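# Lock pliers onto a rod and lift it clear

## Task

Turn the adjusting screw at the end of the locking pliers so their jaws suit the rod lying in the slot. Then clamp the pliers tightly onto the rod, with the rod sitting in the notches of the jaws, and raise the rod until it is at least roughly a hand's width (about 10 cm) above the floor of the slot. At the end, one gripper must hold the pliers motionless by the handles, with neither the pliers nor the rod touching anything else. The other gripper must be empty and its arm kept well away from both pliers and rod.

## Robot and tools

Robot: two arms, left_arm and right_arm, each ending in a two-finger parallel gripper. Bases in the scene frame: left_arm at (-0.009, +0.303, 0) m, right_arm at (-0.036, -0.281, 0) m. Scene frame: origin on the table top midway between the arms, +x out over the table, +z up, left_arm on the +y side. The names left and right do not match image sides. A reference page showing the pliers (from their manual) can be viewed with show_instructions.

Gripper frame: fingers point along the gripper's +z and close along its y axis. end_effector_position is the point between the finger pads, about 1 cm short of the tips. Reported hand positions can be somewhat off, more so at long reach, and joint friction can leave a gripper up to about 31 mm from where it was sent, so tiny corrections may do nothing.

The row: every motion uses one list of 16 plain numbers covering both arms: left_arm x, y, z, qw, qx, qy, qz, opening, then right_arm in the same eight slots. x, y, z are an absolute target for that gripper's end_effector_position, in metres, scene frame; qw..qz is an absolute target orientation, w first, scene frame. Both are poses, not offsets. Opening runs from -1 (closed) to +1 (fully open, 0.093 m). To keep an arm still, repeat its last reported position and the quaternion you have been sending, plus its intended opening; do not copy a drifted quaternion from the result.

Tools:
- execute_actions {"actions": [...], "pictures": bool}. An empty list just reports the state. One action {"rows": [[16 numbers], ...], "steps": n} holds 1 to 15 rows, n at most 15 (default 15), each step 1/30 s; each row is used for one step and the last is repeated to fill the count. A wait {"steps": n} (up to 300) sends nothing and counts from the previous result, including thinking time. A call is refused, sending nothing, if any target lies more than 0.6 m from the arm's last reported position along any gripper axis.
- move {"target": [16 numbers], "speed": m/s from 0.002 to 0.5, default 0.25; turning up to twice that in rad/s}. Straight-line paths to the absolute poses, both ending together, 0.5 to 10 s long (cut off at 10 s). Openings are sent at the start. It does not avoid obstacles or the other arm; grippers lag, stray and can overshoot speed near full reach. Its result adds a move: line with the ending (done, off_target, moving, held, fault), the limits that acted (paced = pose clipped; held = some steps blocked, after which the arm may jump fast) and each gripper's remaining distance.
- wait {"seconds": 0 to 10}: lets the scene run without new commands.
- zoom_image {"camera": cam_high | cam_left_wrist | cam_right_wrist, "region": [x0, y0, x1, y1]} pixels of that camera's latest image, origin top-left, at most 504 x 504.
- show_instructions (no arguments), read_manual {"section": "licences"}.
- finished_scene {"scene": number}: ends and grades the scene; irreversible. Call it only once the final hold is steady.

Control behaviour: each step the command is clipped to within 70 mm and 16 degrees of the measured pose, then solved by damped IK favouring position over orientation. After an action ends, the arm continues only to its last clipped pose, so long reaches take several calls. A Hand target line shows where each gripper is being driven now.

Results: a state line per arm with end_effector_position and end_effector_quat_wxyz; grip_measured (motor position on the -1..+1 scale); Joint positions ending in the finger gap in metres (only valid when nothing blocks the fingers); joint torques (offset, noisy). "pose unreachable" and HELD mark steps the clearance check altered or blocked. FAULT or OVER-TEMPERATURE FAULT lines mean an arm stopped; MOTOR HOT warns from 75 °C. Images come from cam_high, cam_left_wrist, cam_right_wrist (504x504 each), with calibration given per camera.

Gripping: pads meet near -0.94; each mm of object width adds about 0.0208. Fingers act through a spring, so grip_measured keeps heading toward the command after contact and barely reveals it. Commanding further below the width's reading squeezes harder, up to about 50 to 62 N per pad (less on parts thinner than 5 mm). Keep resending the closing value to maintain a grip. Each gripper's reading may carry a constant bias up to about 0.02.

Avoid: knocking anything off the table (fails the task), dropping or slipping the pliers or rod, fast contacts (speed raises impact) and targets set deep past a contact (raise pressing force), arms colliding or pressing on each other, and holding loads long enough to overheat motors. A loose object may occasionally be nudged by an outside push. Joint ranges (rad): waist -2.618..3.054, shoulder 0..3.142, elbow 0..3.142, wrist pitch and yaw -1.571..1.571, wrist roll -2.094..2.094.

Each tool is called after ">>>" as name(argument=value, ...), one argument or row to a line, values as JSON.

## Session

>>> execute_actions(
  actions=[],
)

Scene clock: 0.00 s of 8100.00 s.
left_arm: end_effector_position=(+0.1555, +0.6389, +0.1200) grip_measured=+1.000 end_effector_quat_wxyz=(+0.594, -0.573, +0.549, +0.129) | right_arm: end_effector_position=(+0.3626, -0.3194, +0.2378) grip_measured=+1.000 end_effector_quat_wxyz=(+0.502, +0.724, +0.392, +0.266)
Joint positions: left_arm=[ 1.012  1.401  0.305  0.829  0.162 -0.55   0.093] | right_arm=[ 0.244  1.33   0.94  -0.096  0.707  1.892  0.093]
Joint velocities: left_arm=[ 0.012  0.012 -0.007  0.022  0.007  0.007  0.   ] | right_arm=[ 0.002 -0.002 -0.007 -0.022 -0.007 -0.037  0.   ]
Joint torques (N m, as the arm reports them, + toward a larger angle): no reading
Hand target (left_arm): +0.156, +0.639, +0.120; +0.594, -0.573, +0.549, +0.129
Hand target (right_arm): +0.363, -0.319, +0.238; +0.502, +0.724, +0.392, +0.266
camera_calibration (this result's frames):
cam_left_wrist: T_world_to_cam=[[0.794729, -0.285431, 0.535663, -0.00526811], [0.1263, -0.785444, -0.60591, 0.5923], [0.593679, 0.549188, -0.588165, -0.290362], [0, 0, 0, 1]] pos_world=[0.101761, 0.623178, 0.190922]
cam_right_wrist: T_world_to_cam=[[-0.30282, 0.159728, -0.939567, 0.383382], [0.156908, 0.980758, 0.11616, 0.268678], [0.940042, -0.11225, -0.322056, -0.216767], [0, 0, 0, 1]] pos_world=[0.277708, -0.349078, 0.259192]

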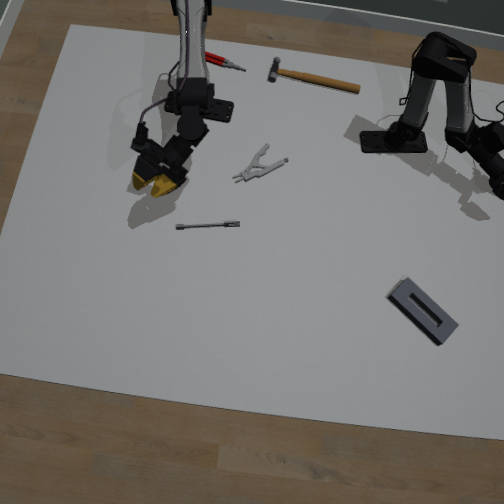

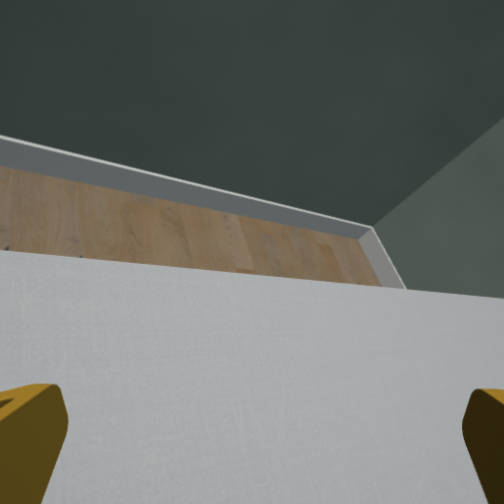

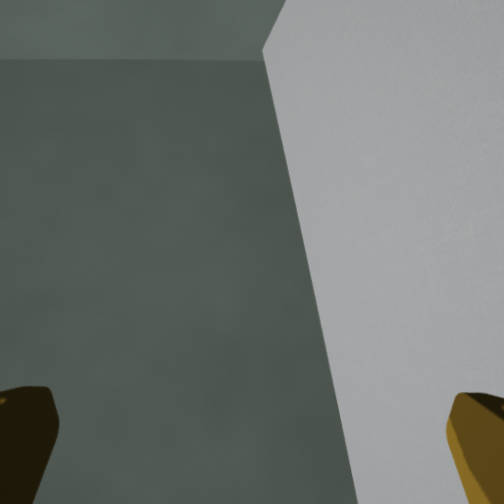

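>>> zoom_image(
  camera="cam_high",
  region=[220, 130, 300, 200],
)

>>> zoom_image(
  camera="cam_high",
  region=[375, 265, 470, 355],
)

Region (220, 130, 300, 200) of cam_high's 504x504 image, scaled by 6.300, with more detail than that image has; it fills the top 441 rows of this view, and the rest is white.

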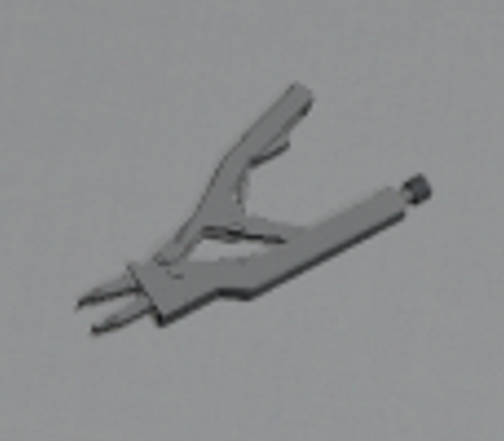

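Region (375, 265, 470, 355) of cam_high's 504x504 image, scaled by 5.305, with more detail than that image has; it fills the top 477 rows of this view, and the rest is white.

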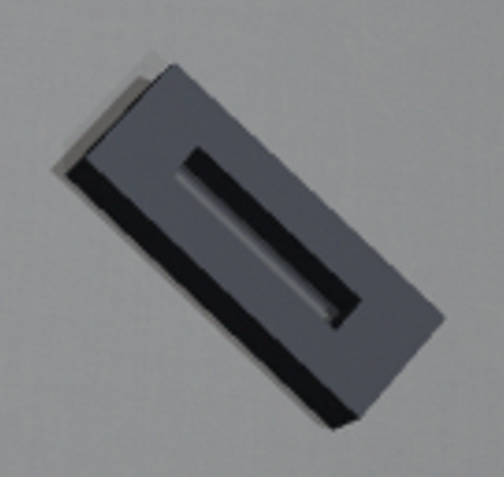

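>>> move(
  target=[0.44,0.30,0.14,0.03,-0.4305,0.9026,0.0,1,0.12,-0.14,0.14,0.0,-0.9205,0.3907,0.0,1],
  speed=0.2,
)

Scene clock: 41.73 s of 8100.00 s.
left_arm: end_effector_position=(+0.4453, +0.3029, +0.1377) grip_measured=+1.000 end_effector_quat_wxyz=(+0.040, -0.430, +0.902, -0.024) | right_arm: end_effector_position=(+0.1333, -0.1303, +0.1489) grip_measured=+1.000 end_effector_quat_wxyz=(+0.327, +0.630, +0.322, +0.627)
Joint positions: left_arm=[-0.174  2.256  2.261 -1.483  0.009 -0.888  0.093] | right_arm=[1.628 1.439 0.007 1.541 1.575 2.079 0.093]
Joint velocities: left_arm=[-0.012 -0.017 -0.007  0.037 -0.037 -0.081  0.   ] | right_arm=[-0.002  0.017  0.017 -0.022 -0.037 -0.037  0.   ]
Joint torques (N m, as the arm reports them, + toward a larger angle): left_arm=[ -0.8  -12.91  10.5    0.41  -0.07   0.07] | right_arm=[ 0.25 -1.39  2.89  1.7  -0.08 -0.1 ]
Hand target (left_arm): +0.448, +0.299, +0.136; +0.036, -0.427, +0.903, -0.025
Hand target (right_arm): +0.132, -0.133, +0.147; +0.324, +0.631, +0.320, +0.628
Off the commanded pose (left_arm): 0.006 m, 3 deg.
Off the commanded pose (right_arm): 0.019 m, 126 deg; orientation clipped at the last step of the last action.
joint sent to its limit (right arm) — the command would take joint 4 (wrist pitch) past its upper limit, joint 5 (wrist yaw) past its upper limit and joint 6 (wrist roll) past its upper limit, so those joints were sent only as far as their limits.
move: off_target (left_arm, right_arm); limits=paced
camera_calibration (this result's frames):
cam_left_wrist: T_world_to_cam=[[0.777502, -0.626882, 0.0500986, -0.163017], [-0.595732, -0.708656, 0.378035, 0.465305], [-0.20148, -0.323768, -0.924435, 0.397291], [0, 0, 0, 1]] pos_world=[0.483989, 0.356179, 0.199535]
cam_right_wrist: T_world_to_cam=[[0.0198126, 0.557657, -0.829835, 0.192741], [-0.420366, 0.757717, 0.499156, 0.120448], [0.907138, 0.338945, 0.249432, -0.0305313], [0, 0, 0, 1]] pos_world=[0.0745098, -0.1884, 0.107436]

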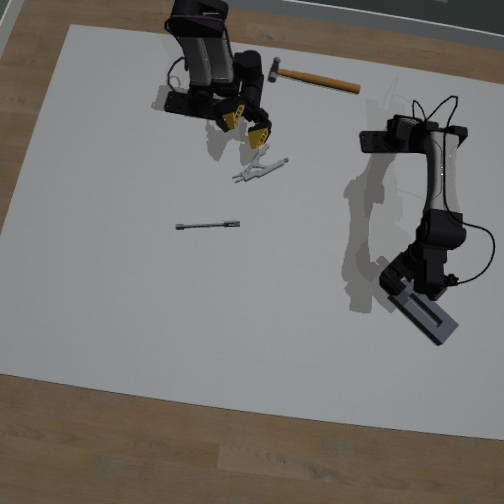

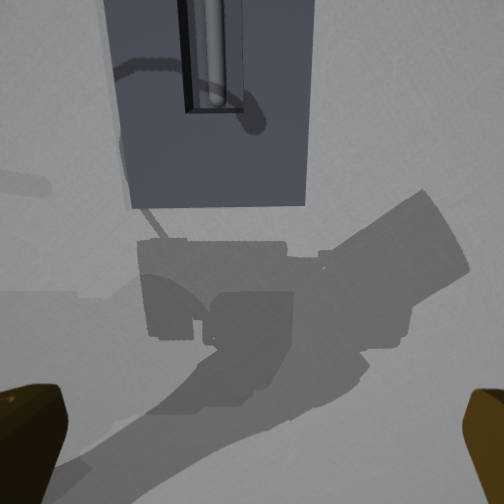

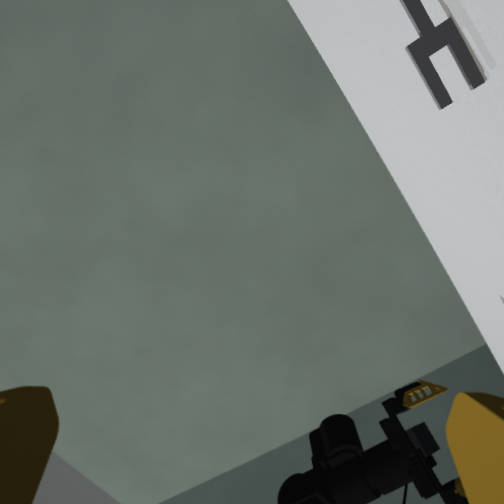

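>>> zoom_image(
  camera="cam_left_wrist",
  region=[160, 0, 280, 120],
)

>>> move(
  target=[0.25,0.35,0.2,0.03,-0.4305,0.9026,0.0,1,0.30,-0.28,0.25,0.707,0,0.707,0.0,1],
  speed=0.2,
)

Region (160, 0, 280, 120) of cam_left_wrist's 504x504 image, scaled by 4.200, with more detail than that image has.

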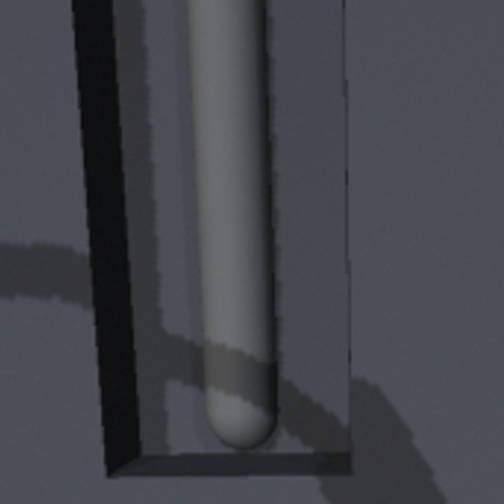

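Scene clock: 54.07 s of 8100.00 s.
left_arm: end_effector_position=(+0.2584, +0.3463, +0.2025) grip_measured=+1.000 end_effector_quat_wxyz=(+0.041, -0.430, +0.902, -0.005) | right_arm: end_effector_position=(+0.2978, -0.2758, +0.2356) grip_measured=+1.000 end_effector_quat_wxyz=(+0.691, +0.010, +0.722, +0.008)
Joint positions: left_arm=[-0.026  1.524  1.552 -1.518 -0.015 -0.738  0.093] | right_arm=[0.096 0.864 0.351 0.47  0.036 0.027 0.093]
Joint velocities: left_arm=[ 0.007  0.017 -0.002  0.007  0.066  0.037  0.   ] | right_arm=[-0.022  0.002 -0.012 -0.007  0.022 -0.007  0.   ]
Joint torques (N m, as the arm reports them, + toward a larger angle): left_arm=[ 0.37 -8.15  5.28  0.44 -0.27  0.14] | right_arm=[-0.88  0.08  9.62  2.73 -0.09 -0.22]
Hand target (left_arm): +0.249, +0.349, +0.199; +0.030, -0.430, +0.902, +0.002
Hand target (right_arm): +0.302, -0.277, +0.246; +0.701, +0.006, +0.713, +0.006
Off the commanded pose (left_arm): 0.009 m, 1 deg.
Off the commanded pose (right_arm): 0.015 m, 3 deg.
move: off_target (right_arm)
camera_calibration (this result's frames):
cam_left_wrist: T_world_to_cam=[[0.778392, -0.627546, 0.0170707, 0.0130088], [-0.590144, -0.722184, 0.360804, 0.366946], [-0.214093, -0.290921, -0.932485, 0.427159], [0, 0, 0, 1]] pos_world=[0.297877, 0.397436, 0.265702]
cam_right_wrist: T_world_to_cam=[[0.0132705, -0.999912, -0.000474282, -0.280525], [-0.466323, -0.00576931, -0.884596, 0.385674], [0.884515, 0.0119602, -0.466358, -0.0668536], [0, 0, 0, 1]] pos_world=[0.242704, -0.277475, 0.309855]

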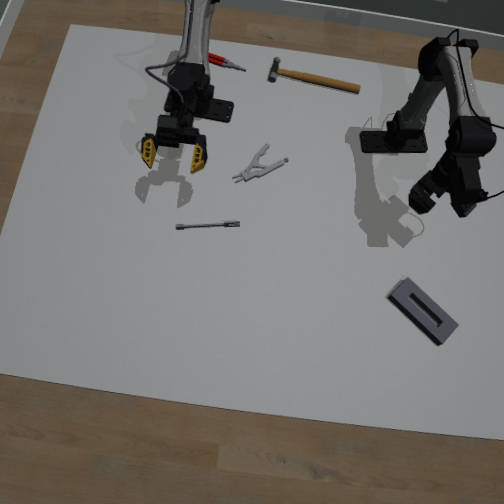

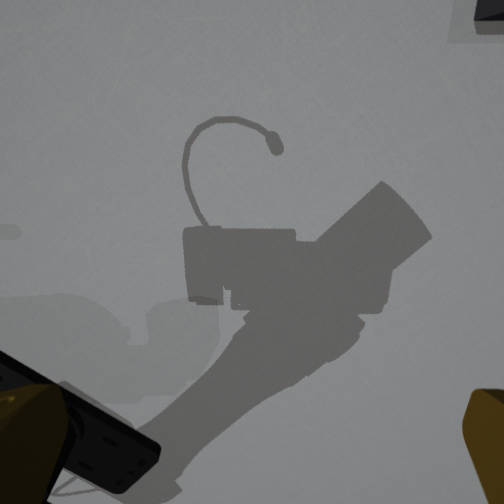

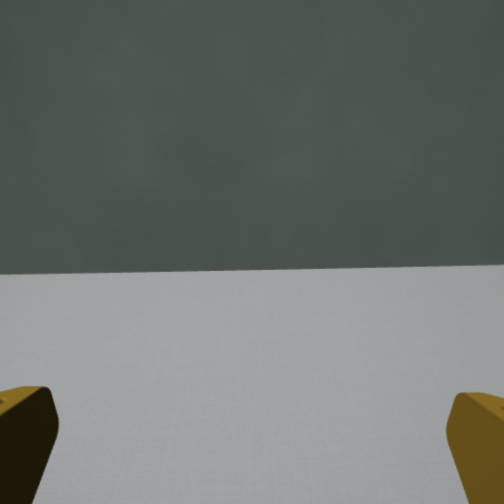

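>>> move(
  target=[0.25,0.35,0.2,0.03,-0.4305,0.9026,0.0,1,0.22,-0.15,0.16,0.0,-0.38,0.924,0.0,1],
  speed=0.25,
)

>>> move(
  target=[0.25,0.35,0.2,0.03,-0.4305,0.9026,0.0,1,0.13,-0.11,0.13,0.0,-0.9205,0.3907,0.0,1],
  speed=0.25,
)

Scene clock: 61.97 s of 8100.00 s.
left_arm: end_effector_position=(+0.2569, +0.3481, +0.2024) grip_measured=+1.000 end_effector_quat_wxyz=(+0.039, -0.430, +0.902, -0.004) | right_arm: end_effector_position=(+0.2169, -0.1542, +0.1608) grip_measured=+1.000 end_effector_quat_wxyz=(+0.006, -0.381, +0.924, -0.005)
Joint positions: left_arm=[-0.019  1.524  1.552 -1.522 -0.015 -0.731  0.093] | right_arm=[ 0.534  1.605  1.468 -1.422  0.011 -0.311  0.093]
Joint velocities: left_arm=[ 0.002  0.007 -0.017 -0.037 -0.095  0.095  0.   ] | right_arm=[-0.012  0.002 -0.017 -0.007  0.051  0.037  0.   ]
Joint torques (N m, as the arm reports them, + toward a larger angle): left_arm=[ 0.46 -7.74  6.41  0.42 -0.17  0.16] | right_arm=[ 0.32 -5.92  8.13  0.34 -0.09 -0.26]
Hand target (left_arm): +0.250, +0.350, +0.200; +0.030, -0.430, +0.902, +0.000
Hand target (right_arm): +0.217, -0.152, +0.163; +0.002, -0.388, +0.922, -0.005
Off the commanded pose (left_arm): 0.008 m, 1 deg.
Off the commanded pose (right_arm): 0.005 m, 1 deg.
move: done
camera_calibration (this result's frames):
cam_left_wrist: T_world_to_cam=[[0.778479, -0.627526, 0.0134947, 0.0159081], [-0.588419, -0.722143, 0.363693, 0.366375], [-0.218481, -0.291068, -0.931421, 0.428251], [0, 0, 0, 1]] pos_world=[0.296763, 0.399208, 0.26542]
cam_right_wrist: T_world_to_cam=[[0.723104, -0.690738, -0.00117206, -0.264007], [-0.626271, -0.656329, 0.420733, 0.00694927], [-0.291386, -0.3035, -0.907184, 0.245609], [0, 0, 0, 1]] pos_world=[0.266823, -0.103256, 0.21958]

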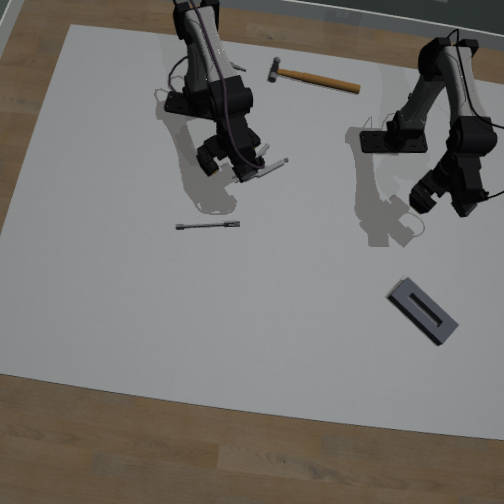

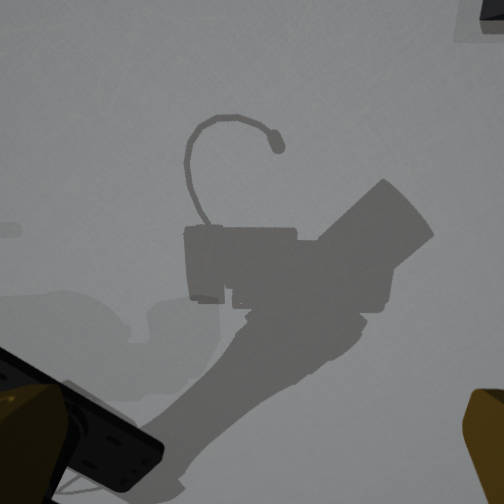

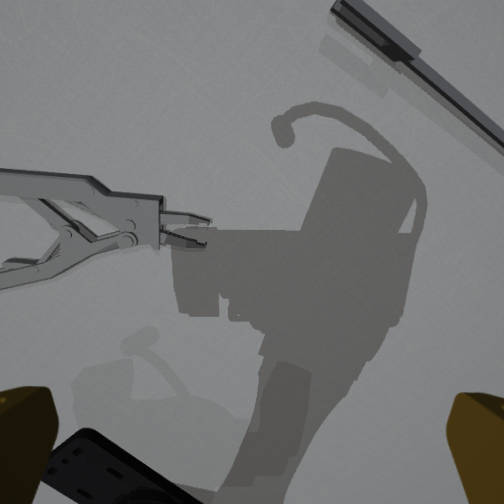

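Scene clock: 65.60 s of 8100.00 s.
left_arm: end_effector_position=(+0.2569, +0.3481, +0.2024) grip_measured=+1.000 end_effector_quat_wxyz=(+0.039, -0.430, +0.902, -0.004) | right_arm: end_effector_position=(+0.1311, -0.1136, +0.1291) grip_measured=+1.000 end_effector_quat_wxyz=(+0.014, +0.917, -0.398, +0.001)
Joint positions: left_arm=[-0.019  1.524  1.552 -1.523 -0.015 -0.731  0.093] | right_arm=[ 0.857  1.458  1.2   -1.338  0.011 -1.527  0.093]
Joint velocities: left_arm=[-0.007  0.007 -0.017 -0.037 -0.022 -0.022  0.   ] | right_arm=[-0.017 -0.002  0.007 -0.007  0.022 -0.051  0.   ]
Joint torques (N m, as the arm reports them, + toward a larger angle): left_arm=[ 0.41 -7.82  6.28  0.39 -0.13  0.13] | right_arm=[ 0.27 -7.46  5.43  0.48 -0.16 -0.19]
Hand target (left_arm): +0.250, +0.350, +0.200; +0.030, -0.430, +0.902, +0.000
Hand target (right_arm): +0.130, -0.112, +0.130; +0.000, +0.921, -0.391, +0.003
Off the commanded pose (left_arm): 0.008 m, 1 deg.
Off the commanded pose (right_arm): 0.004 m, 2 deg.
move: done
camera_calibration (this result's frames):
cam_left_wrist: T_world_to_cam=[[0.778245, -0.627821, 0.0132136, 0.0161898], [-0.588553, -0.721908, 0.363943, 0.366215], [-0.218952, -0.291014, -0.931327, 0.428304], [0, 0, 0, 1]] pos_world=[0.296716, 0.399181, 0.265396]
cam_right_wrist: T_world_to_cam=[[0.71249, 0.700552, -0.0398102, -0.0095468], [0.642853, -0.628963, 0.437202, -0.172217], [0.281244, -0.337094, -0.898482, 0.124122], [0, 0, 0, 1]] pos_world=[0.0826041, -0.0597896, 0.186435]

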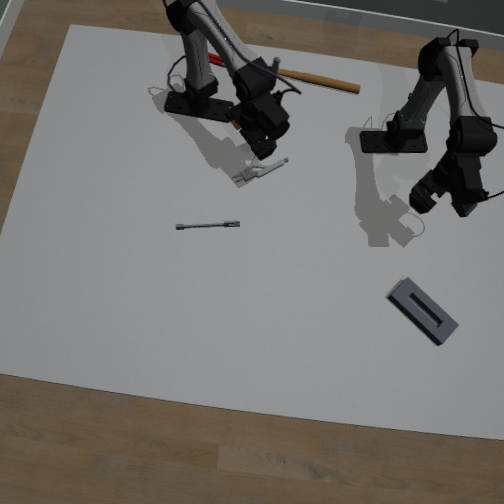

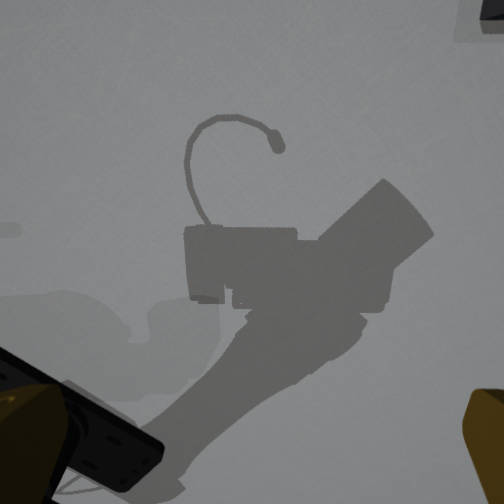

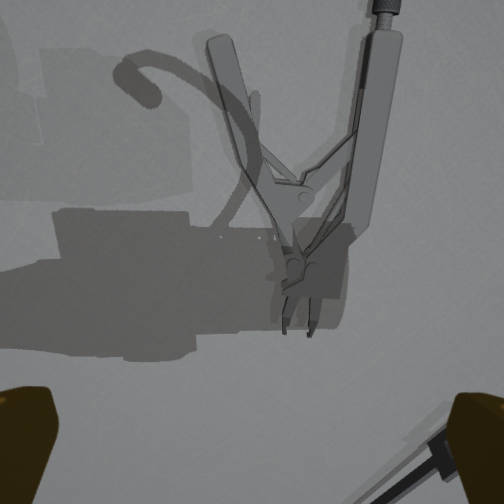

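>>> move(
  target=[0.25,0.35,0.2,0.03,-0.4305,0.9026,0.0,1,0.117,-0.071,0.04,0.0,-0.9205,0.3907,0.0,1],
  speed=0.1,
)

Scene clock: 72.47 s of 8100.00 s.
left_arm: end_effector_position=(+0.2569, +0.3481, +0.2024) grip_measured=+1.000 end_effector_quat_wxyz=(+0.039, -0.430, +0.902, -0.004) | right_arm: end_effector_position=(+0.1182, -0.0739, +0.0460) grip_measured=+1.000 end_effector_quat_wxyz=(-0.002, +0.921, -0.390, +0.005)
Joint positions: left_arm=[-0.019  1.524  1.552 -1.523 -0.015 -0.731  0.093] | right_arm=[ 0.999  1.573  0.972 -0.963  0.008 -1.403  0.093]
Joint velocities: left_arm=[ 0.002  0.007 -0.017 -0.066 -0.022  0.037  0.   ] | right_arm=[ 0.007  0.002  0.012  0.007 -0.051  0.051  0.   ]
Joint torques (N m, as the arm reports them, + toward a larger angle): left_arm=[ 0.27 -7.81  6.41  0.41 -0.14  0.12] | right_arm=[ 0.31 -5.17  5.41  0.6  -0.17 -0.07]
Hand target (left_arm): +0.250, +0.350, +0.200; +0.030, -0.430, +0.902, -0.000
Hand target (right_arm): +0.116, -0.072, +0.040; -0.000, +0.920, -0.391, +0.002
Off the commanded pose (left_arm): 0.008 m, 1 deg.
Off the commanded pose (right_arm): 0.007 m, 1 deg.
move: done
camera_calibration (this result's frames):
cam_left_wrist: T_world_to_cam=[[0.778245, -0.627821, 0.0132136, 0.0161898], [-0.588553, -0.721908, 0.363943, 0.366215], [-0.218952, -0.291014, -0.931327, 0.428304], [0, 0, 0, 1]] pos_world=[0.296716, 0.399181, 0.265396]
cam_right_wrist: T_world_to_cam=[[0.70057, 0.713542, -0.00768864, -0.0305695], [0.645365, -0.628962, 0.433487, -0.102712], [0.304476, -0.30865, -0.901127, 0.0659362], [0, 0, 0, 1]] pos_world=[0.067627, -0.0224382, 0.103706]

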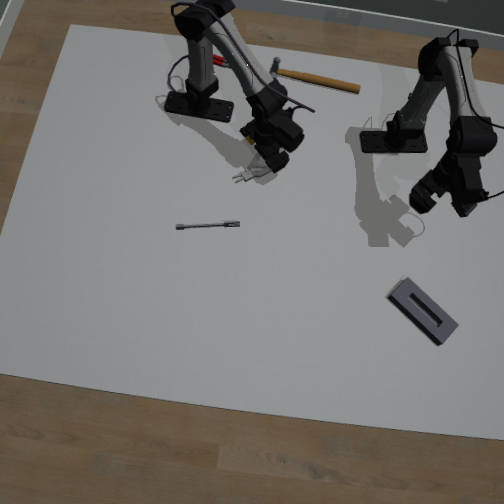

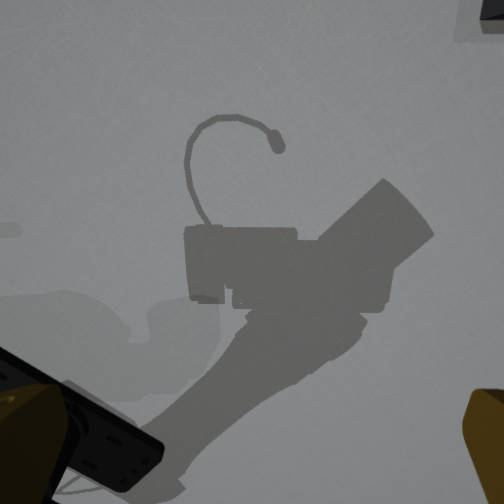

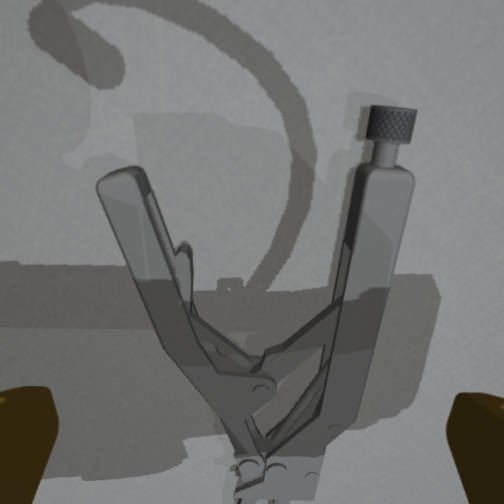

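>>> move(
  target=[0.25,0.35,0.2,0.03,-0.4305,0.9026,0.0,1,0.117,-0.065,0.008,0.0,-0.9205,0.3907,0.0,1],
  speed=0.04,
)

Scene clock: 77.90 s of 8100.00 s.
left_arm: end_effector_position=(+0.2569, +0.3481, +0.2024) grip_measured=+1.000 end_effector_quat_wxyz=(+0.039, -0.430, +0.902, -0.004) | right_arm: end_effector_position=(+0.1200, -0.0661, +0.0146) grip_measured=+1.000 end_effector_quat_wxyz=(-0.003, +0.921, -0.391, +0.004)
Joint positions: left_arm=[-0.019  1.524  1.552 -1.523 -0.015 -0.731  0.093] | right_arm=[ 1.01   1.652  0.918 -0.829  0.006 -1.391  0.093]
Joint velocities: left_arm=[-0.012 -0.017 -0.022 -0.051 -0.095 -0.037  0.   ] | right_arm=[-0.012 -0.002  0.007 -0.007 -0.007 -0.095  0.   ]
Joint torques (N m, as the arm reports them, + toward a larger angle): left_arm=[ 0.47 -7.78  6.34  0.39 -0.18  0.11] | right_arm=[ 0.37 -5.56  5.05  0.55 -0.18 -0.04]
Hand target (left_arm): +0.250, +0.350, +0.200; +0.030, -0.430, +0.902, -0.000
Hand target (right_arm): +0.117, -0.066, +0.008; +0.000, +0.920, -0.391, +0.000
Off the commanded pose (left_arm): 0.008 m, 1 deg.
Off the commanded pose (right_arm): 0.007 m, 1 deg.
move: done
camera_calibration (this result's frames):
cam_left_wrist: T_world_to_cam=[[0.778245, -0.627821, 0.0132136, 0.0161898], [-0.588553, -0.721908, 0.363943, 0.366215], [-0.218952, -0.291014, -0.931327, 0.428304], [0, 0, 0, 1]] pos_world=[0.296716, 0.399181, 0.265396]
cam_right_wrist: T_world_to_cam=[[0.701103, 0.713032, -0.00633412, -0.0377142], [0.645047, -0.63042, 0.43184, -0.0854092], [0.303922, -0.30685, -0.901928, 0.0397766], [0, 0, 0, 1]] pos_world=[0.0694455, -0.0147468, 0.0725199]

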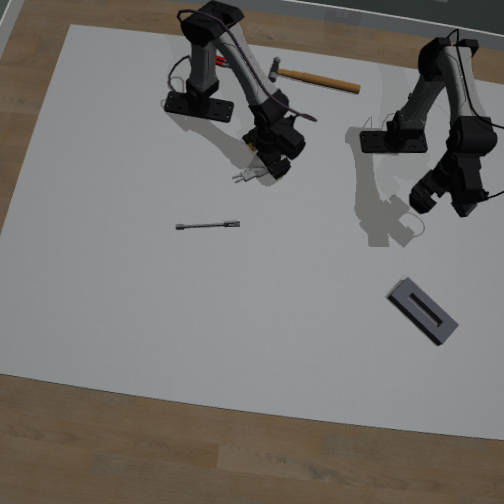

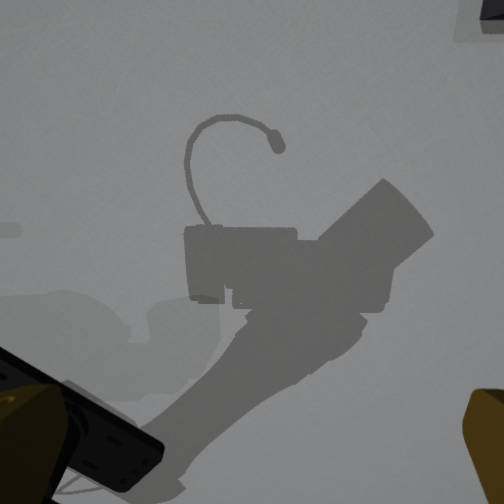

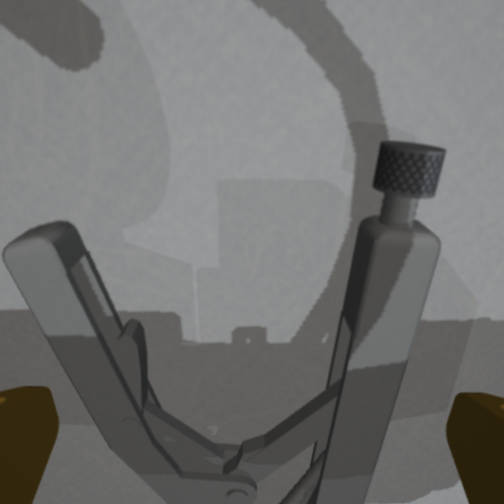

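>>> execute_actions(
  actions=[],
)

Scene clock: 87.67 s of 8100.00 s.
left_arm: end_effector_position=(+0.2569, +0.3481, +0.2024) grip_measured=+1.000 end_effector_quat_wxyz=(+0.039, -0.430, +0.902, -0.004) | right_arm: end_effector_position=(+0.1202, -0.0658, +0.0146) grip_measured=+1.000 end_effector_quat_wxyz=(-0.004, +0.921, -0.391, +0.004)
Joint positions: left_arm=[-0.019  1.524  1.552 -1.523 -0.015 -0.731  0.093] | right_arm=[ 1.01   1.652  0.918 -0.827  0.006 -1.391  0.093]
Joint velocities: left_arm=[-0.002  0.012 -0.007 -0.022  0.007 -0.051  0.   ] | right_arm=[ 0.017  0.017  0.012  0.022 -0.007  0.022  0.   ]
Joint torques (N m, as the arm reports them, + toward a larger angle): left_arm=[ 0.58 -7.66  6.43  0.45 -0.14  0.15] | right_arm=[ 0.38 -5.54  5.02  0.6  -0.16 -0.05]
Hand target (left_arm): +0.250, +0.350, +0.200; +0.030, -0.430, +0.902, -0.000
Hand target (right_arm): +0.117, -0.066, +0.008; +0.000, +0.921, -0.391, +0.000
Off the commanded pose (left_arm): 0.008 m, 1 deg.
Off the commanded pose (right_arm): 0.007 m, 1 deg.
Steps of this call (steps 1 to 293: nothing new was sent). Readings (end_effector_position):
1: left_arm (+0.2569, +0.3481, +0.2024) | right_arm (+0.1200, -0.0661, +0.0146)
2: left_arm (+0.2569, +0.3481, +0.2024) | right_arm (+0.1201, -0.0660, +0.0146)
4: left_arm (+0.2569, +0.3481, +0.2024) | right_arm (+0.1201, -0.0659, +0.0146)
8: left_arm (+0.2569, +0.3481, +0.2024) | right_arm (+0.1202, -0.0658, +0.0146)
293: the state above
camera_calibration (this result's frames):
cam_left_wrist: T_world_to_cam=[[0.778245, -0.627821, 0.0132136, 0.0161898], [-0.588553, -0.721908, 0.363943, 0.366215], [-0.218952, -0.291014, -0.931327, 0.428304], [0, 0, 0, 1]] pos_world=[0.296716, 0.399181, 0.265396]
cam_right_wrist: T_world_to_cam=[[0.701108, 0.713038, -0.00482629, -0.0381018], [0.644662, -0.630955, 0.431632, -0.0853465], [0.304725, -0.305732, -0.902037, 0.0397849], [0, 0, 0, 1]] pos_world=[0.0696097, -0.0145182, 0.0725418]

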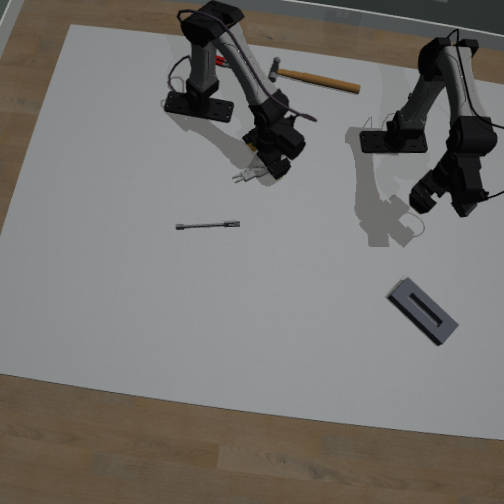

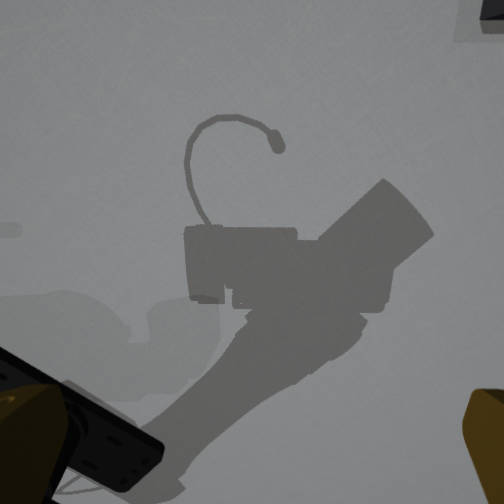

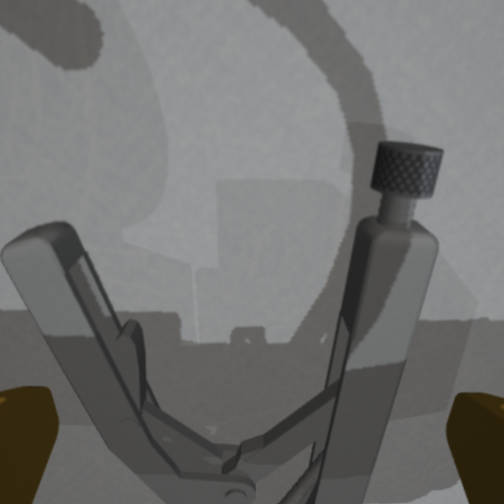

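>>> move(
  target=[0.25,0.35,0.2,0.03,-0.4305,0.9026,0,1, 0.117,-0.065,0.008,0,-0.9205,0.3907,0,0.36],
  speed=0.05,
)

Scene clock: 93.43 s of 8100.00 s.
left_arm: end_effector_position=(+0.2569, +0.3481, +0.2024) grip_measured=+1.000 end_effector_quat_wxyz=(+0.039, -0.430, +0.902, -0.004) | right_arm: end_effector_position=(+0.1200, -0.0657, +0.0146) grip_measured=+0.368 end_effector_quat_wxyz=(-0.004, +0.921, -0.391, +0.004)
Joint positions: left_arm=[-0.019  1.524  1.552 -1.523 -0.015 -0.731  0.093] | right_arm=[ 1.01   1.652  0.918 -0.827  0.005 -1.391  0.063]
Joint velocities: left_arm=[-0.002 -0.012 -0.027  0.022 -0.007 -0.007  0.   ] | right_arm=[ 0.002 -0.017 -0.007 -0.051  0.051 -0.081  0.   ]
Joint torques (N m, as the arm reports them, + toward a larger angle): left_arm=[ 0.39 -7.61  6.37  0.45 -0.17  0.13] | right_arm=[ 0.32 -5.41  5.12  0.61 -0.16 -0.06]
Hand target (left_arm): +0.250, +0.350, +0.200; +0.030, -0.430, +0.902, -0.000
Hand target (right_arm): +0.117, -0.065, +0.008; -0.000, +0.921, -0.391, +0.000
Off the commanded pose (left_arm): 0.008 m, 1 deg.
Off the commanded pose (right_arm): 0.007 m, 1 deg.
move: done
camera_calibration (this result's frames):
cam_left_wrist: T_world_to_cam=[[0.778245, -0.627821, 0.0132136, 0.0161898], [-0.588553, -0.721908, 0.363943, 0.366215], [-0.218952, -0.291014, -0.931327, 0.428304], [0, 0, 0, 1]] pos_world=[0.296716, 0.399181, 0.265396]
cam_right_wrist: T_world_to_cam=[[0.701096, 0.713049, -0.00500174, -0.0380675], [0.64507, -0.631236, 0.430611, -0.0852266], [0.30389, -0.305126, -0.902524, 0.0400131], [0, 0, 0, 1]] pos_world=[0.0695065, -0.014445, 0.0726219]

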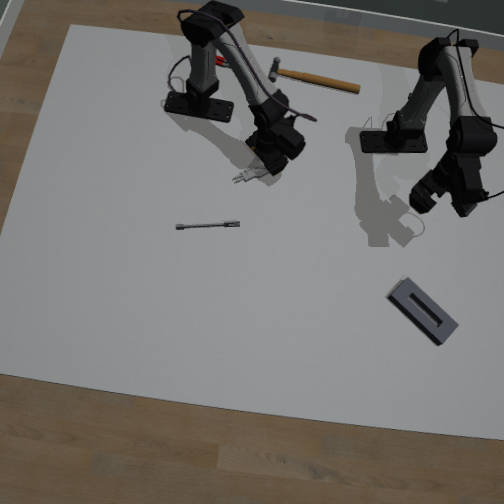

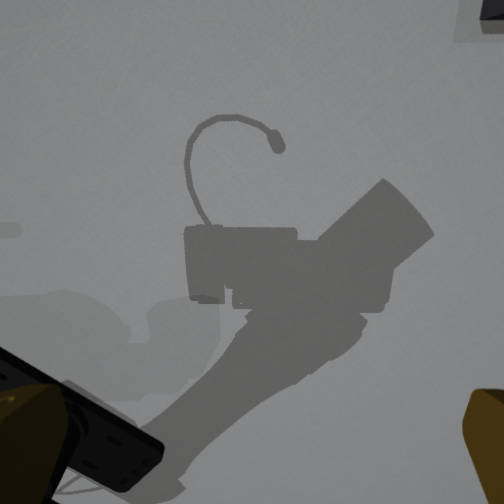

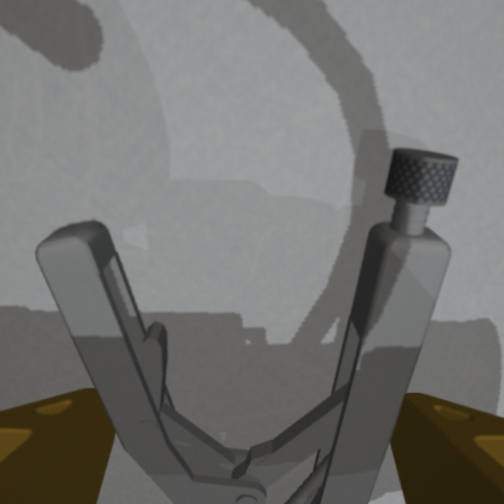

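>>> move(
  target=[0.25,0.35,0.2,0.03,-0.4305,0.9026,0,1, 0.117,-0.065,0.008,0,-0.9205,0.3907,0,0.24],
  speed=0.05,
)

>>> move(
  target=[0.25,0.35,0.2,0.03,-0.4305,0.9026,0,1, 0.12,-0.065,0.06,0,-0.9205,0.3907,0,0.24],
  speed=0.06,
)

Scene clock: 97.93 s of 8100.00 s.
left_arm: end_effector_position=(+0.2569, +0.3481, +0.2024) grip_measured=+1.000 end_effector_quat_wxyz=(+0.039, -0.430, +0.902, -0.004) | right_arm: end_effector_position=(+0.1200, -0.0657, +0.0146) grip_measured=+0.249 end_effector_quat_wxyz=(-0.004, +0.921, -0.391, +0.004)
Joint positions: left_arm=[-0.019  1.524  1.552 -1.523 -0.015 -0.731  0.093] | right_arm=[ 1.01   1.652  0.918 -0.827  0.005 -1.391  0.057]
Joint velocities: left_arm=[-0.012  0.022 -0.002  0.007 -0.037 -0.022  0.   ] | right_arm=[ 0.002  0.012 -0.007 -0.007 -0.051  0.022 -0.   ]
Joint torques (N m, as the arm reports them, + toward a larger angle): left_arm=[ 0.49 -7.72  6.36  0.42 -0.18  0.12] | right_arm=[ 0.32 -5.4   5.16  0.6  -0.17 -0.06]
Hand target (left_arm): +0.250, +0.350, +0.200; +0.030, -0.430, +0.902, -0.000
Hand target (right_arm): +0.117, -0.065, +0.008; +0.000, +0.921, -0.391, +0.000
Off the commanded pose (left_arm): 0.008 m, 1 deg.
Off the commanded pose (right_arm): 0.007 m, 1 deg.
move: done
camera_calibration (this result's frames):
cam_left_wrist: T_world_to_cam=[[0.778245, -0.627821, 0.0132136, 0.0161898], [-0.588553, -0.721908, 0.363943, 0.366215], [-0.218952, -0.291014, -0.931327, 0.428304], [0, 0, 0, 1]] pos_world=[0.296716, 0.399181, 0.265396]
cam_right_wrist: T_world_to_cam=[[0.701096, 0.713049, -0.00500174, -0.0380675], [0.64507, -0.631236, 0.430611, -0.0852266], [0.30389, -0.305126, -0.902524, 0.0400131], [0, 0, 0, 1]] pos_world=[0.0695065, -0.014445, 0.0726219]

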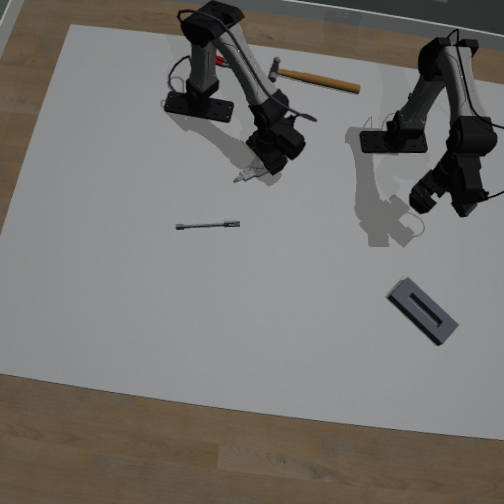

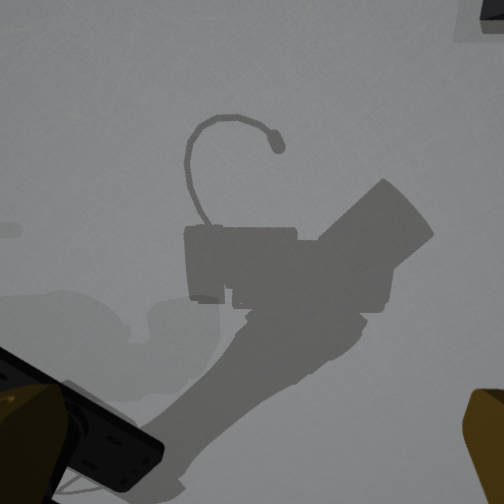

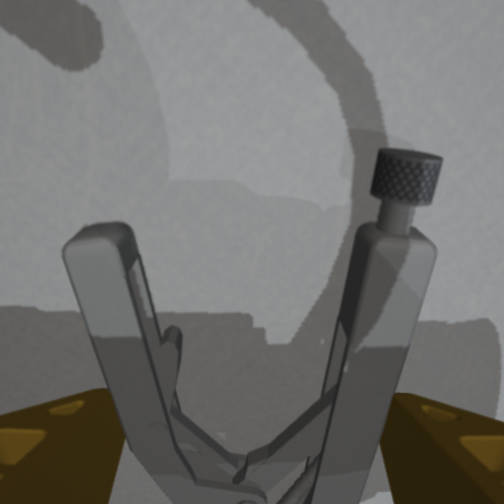

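Scene clock: 99.20 s of 8100.00 s.
left_arm: end_effector_position=(+0.2569, +0.3481, +0.2024) grip_measured=+1.000 end_effector_quat_wxyz=(+0.039, -0.430, +0.902, -0.004) | right_arm: end_effector_position=(+0.1169, -0.0691, +0.0473) grip_measured=+0.249 end_effector_quat_wxyz=(+0.017, +0.920, -0.391, -0.003)
Joint positions: left_arm=[-0.019  1.524  1.552 -1.523 -0.015 -0.731  0.093] | right_arm=[ 1.01   1.62   1.025 -1.009  0.002 -1.391  0.057]
Joint velocities: left_arm=[ 0.007 -0.002 -0.012  0.037  0.066  0.051  0.   ] | right_arm=[-0.007  0.002 -0.032  0.037 -0.066  0.022 -0.001]
Joint torques (N m, as the arm reports them, + toward a larger angle): left_arm=[ 0.53 -7.75  6.33  0.39 -0.17  0.15] | right_arm=[-0.39 -9.15  8.08  0.1  -0.15 -0.15]
Hand target (left_arm): +0.250, +0.350, +0.200; +0.030, -0.430, +0.902, -0.000
Hand target (right_arm): +0.120, -0.065, +0.060; -0.000, +0.921, -0.391, +0.000
Off the commanded pose (left_arm): 0.008 m, 1 deg.
Off the commanded pose (right_arm): 0.014 m, 2 deg.
move: off_target (right_arm)
camera_calibration (this result's frames):
cam_left_wrist: T_world_to_cam=[[0.778245, -0.627821, 0.0132136, 0.0161898], [-0.588553, -0.721908, 0.363943, 0.366215], [-0.218952, -0.291014, -0.931327, 0.428304], [0, 0, 0, 1]] pos_world=[0.296716, 0.399181, 0.265396]
cam_right_wrist: T_world_to_cam=[[0.700383, 0.712144, -0.0481065, -0.0312693], [0.657112, -0.617008, 0.433019, -0.0999319], [0.278689, -0.33489, -0.9001, 0.0701906], [0, 0, 0, 1]] pos_world=[0.0680055, -0.0158844, 0.104947]

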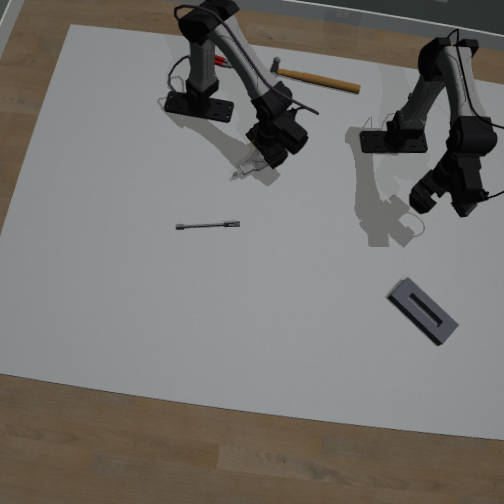

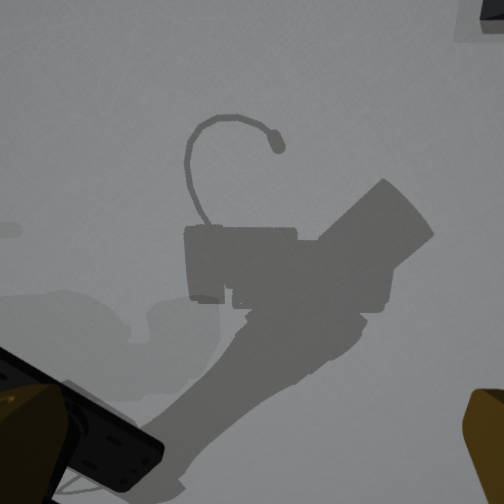

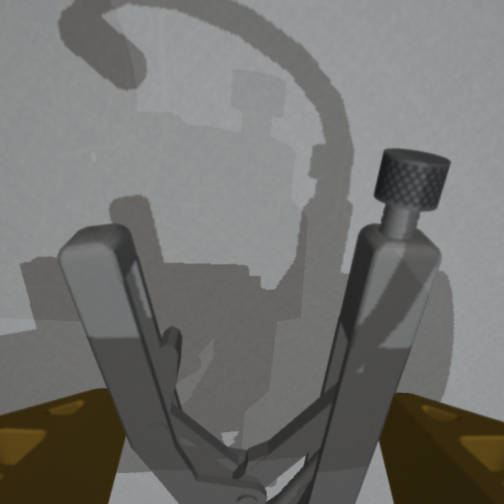

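>>> move(
  target=[0.25,0.35,0.2,0.03,-0.4305,0.9026,0,1, 0.25,0.03,0.055,0,-0.342,0.940,0,0.24],
  speed=0.2,
)

>>> move(
  target=[0.25,0.35,0.2,0.03,-0.4305,0.9026,0,1, 0.25,0.03,0.008,0,-0.342,0.940,0,0.24],
  speed=0.04,
)

Scene clock: 107.17 s of 8100.00 s.
left_arm: end_effector_position=(+0.2569, +0.3481, +0.2024) grip_measured=+1.000 end_effector_quat_wxyz=(+0.039, -0.430, +0.902, -0.004) | right_arm: end_effector_position=(+0.2446, +0.0329, +0.0490) grip_measured=+0.249 end_effector_quat_wxyz=(-0.001, -0.350, +0.937, +0.002)
Joint positions: left_arm=[-0.019  1.524  1.552 -1.523 -0.015 -0.731  0.093] | right_arm=[ 0.902  2.184  1.792 -1.18  -0.004  0.126  0.057]
Joint velocities: left_arm=[-0.002  0.012  0.007 -0.037 -0.037 -0.022  0.   ] | right_arm=[-0.007  0.002 -0.002  0.007  0.007  0.007 -0.001]
Joint torques (N m, as the arm reports them, + toward a larger angle): left_arm=[ 0.41 -7.72  6.46  0.38 -0.16  0.15] | right_arm=[ -0.92 -12.02   8.54   0.21  -0.03  -0.06]
Hand target (left_arm): +0.250, +0.350, +0.200; +0.030, -0.430, +0.902, -0.000
Hand target (right_arm): +0.248, +0.032, +0.054; -0.001, -0.342, +0.940, +0.001
Off the commanded pose (left_arm): 0.008 m, 1 deg.
Off the commanded pose (right_arm): 0.009 m, 1 deg.
move: done
camera_calibration (this result's frames):
cam_left_wrist: T_world_to_cam=[[0.778245, -0.627821, 0.0132136, 0.0161898], [-0.588553, -0.721908, 0.363943, 0.366215], [-0.218952, -0.291014, -0.931327, 0.428304], [0, 0, 0, 1]] pos_world=[0.296716, 0.399181, 0.265396]
cam_right_wrist: T_world_to_cam=[[0.674429, -0.738082, -0.0195202, -0.14058], [-0.661435, -0.615718, 0.428247, 0.201029], [-0.3281, -0.275911, -0.903451, 0.216937], [0, 0, 0, 1]] pos_world=[0.298955, 0.0798731, 0.107158]

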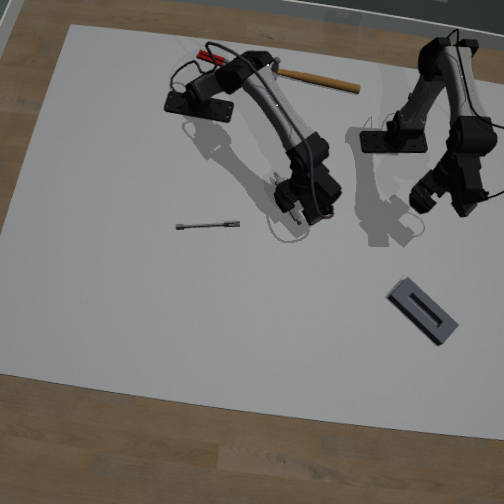

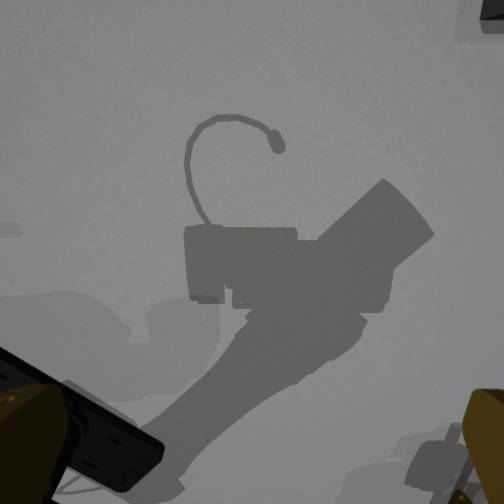

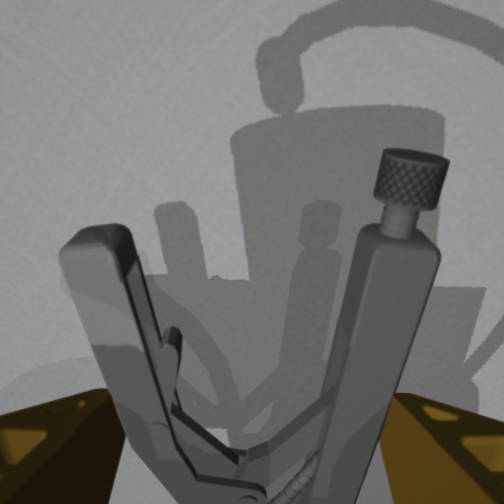

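Scene clock: 108.43 s of 8100.00 s.
left_arm: end_effector_position=(+0.2569, +0.3481, +0.2024) grip_measured=+1.000 end_effector_quat_wxyz=(+0.039, -0.430, +0.902, -0.004) | right_arm: end_effector_position=(+0.2453, +0.0315, +0.0160) grip_measured=+0.249 end_effector_quat_wxyz=(-0.004, -0.348, +0.937, +0.001)
Joint positions: left_arm=[-0.019  1.524  1.552 -1.523 -0.015 -0.731  0.093] | right_arm=[ 0.899  2.214  1.708 -1.07  -0.004  0.126  0.057]
Joint velocities: left_arm=[-0.002 -0.002  0.002 -0.022 -0.037  0.081  0.   ] | right_arm=[-0.012 -0.012 -0.007 -0.022  0.095  0.051 -0.   ]
Joint torques (N m, as the arm reports them, + toward a larger angle): left_arm=[ 0.55 -7.67  6.52  0.41 -0.18  0.13] | right_arm=[ -0.95 -11.97   4.96   0.77   0.    -0.09]
Hand target (left_arm): +0.250, +0.350, +0.200; +0.030, -0.430, +0.902, -0.000
Hand target (right_arm): +0.250, +0.030, +0.008; -0.000, -0.342, +0.940, -0.000
Off the commanded pose (left_arm): 0.008 m, 1 deg.
Off the commanded pose (right_arm): 0.009 m, 1 deg.
move: done
camera_calibration (this result's frames):
cam_left_wrist: T_world_to_cam=[[0.778245, -0.627821, 0.0132136, 0.0161898], [-0.588553, -0.721908, 0.363943, 0.366215], [-0.218952, -0.291014, -0.931327, 0.428304], [0, 0, 0, 1]] pos_world=[0.296716, 0.399181, 0.265396]
cam_right_wrist: T_world_to_cam=[[0.671544, -0.74072, -0.0190235, -0.141935], [-0.662348, -0.611605, 0.432706, 0.214788], [-0.332149, -0.277981, -0.901335, 0.187975], [0, 0, 0, 1]] pos_world=[0.300016, 0.0784849, 0.0737882]

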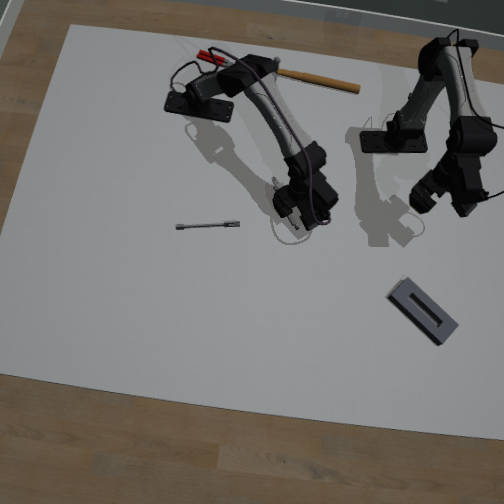

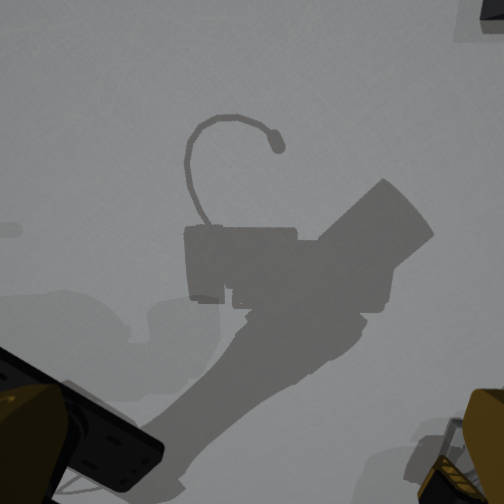

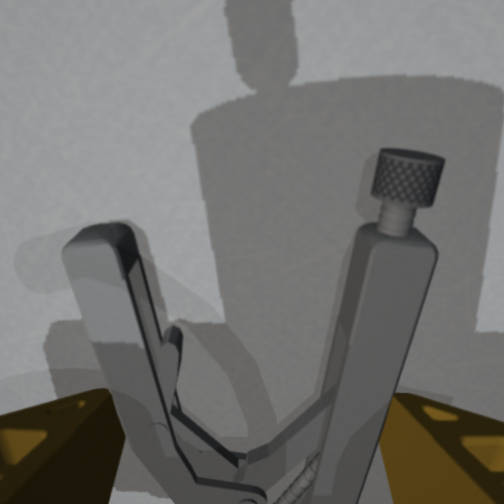

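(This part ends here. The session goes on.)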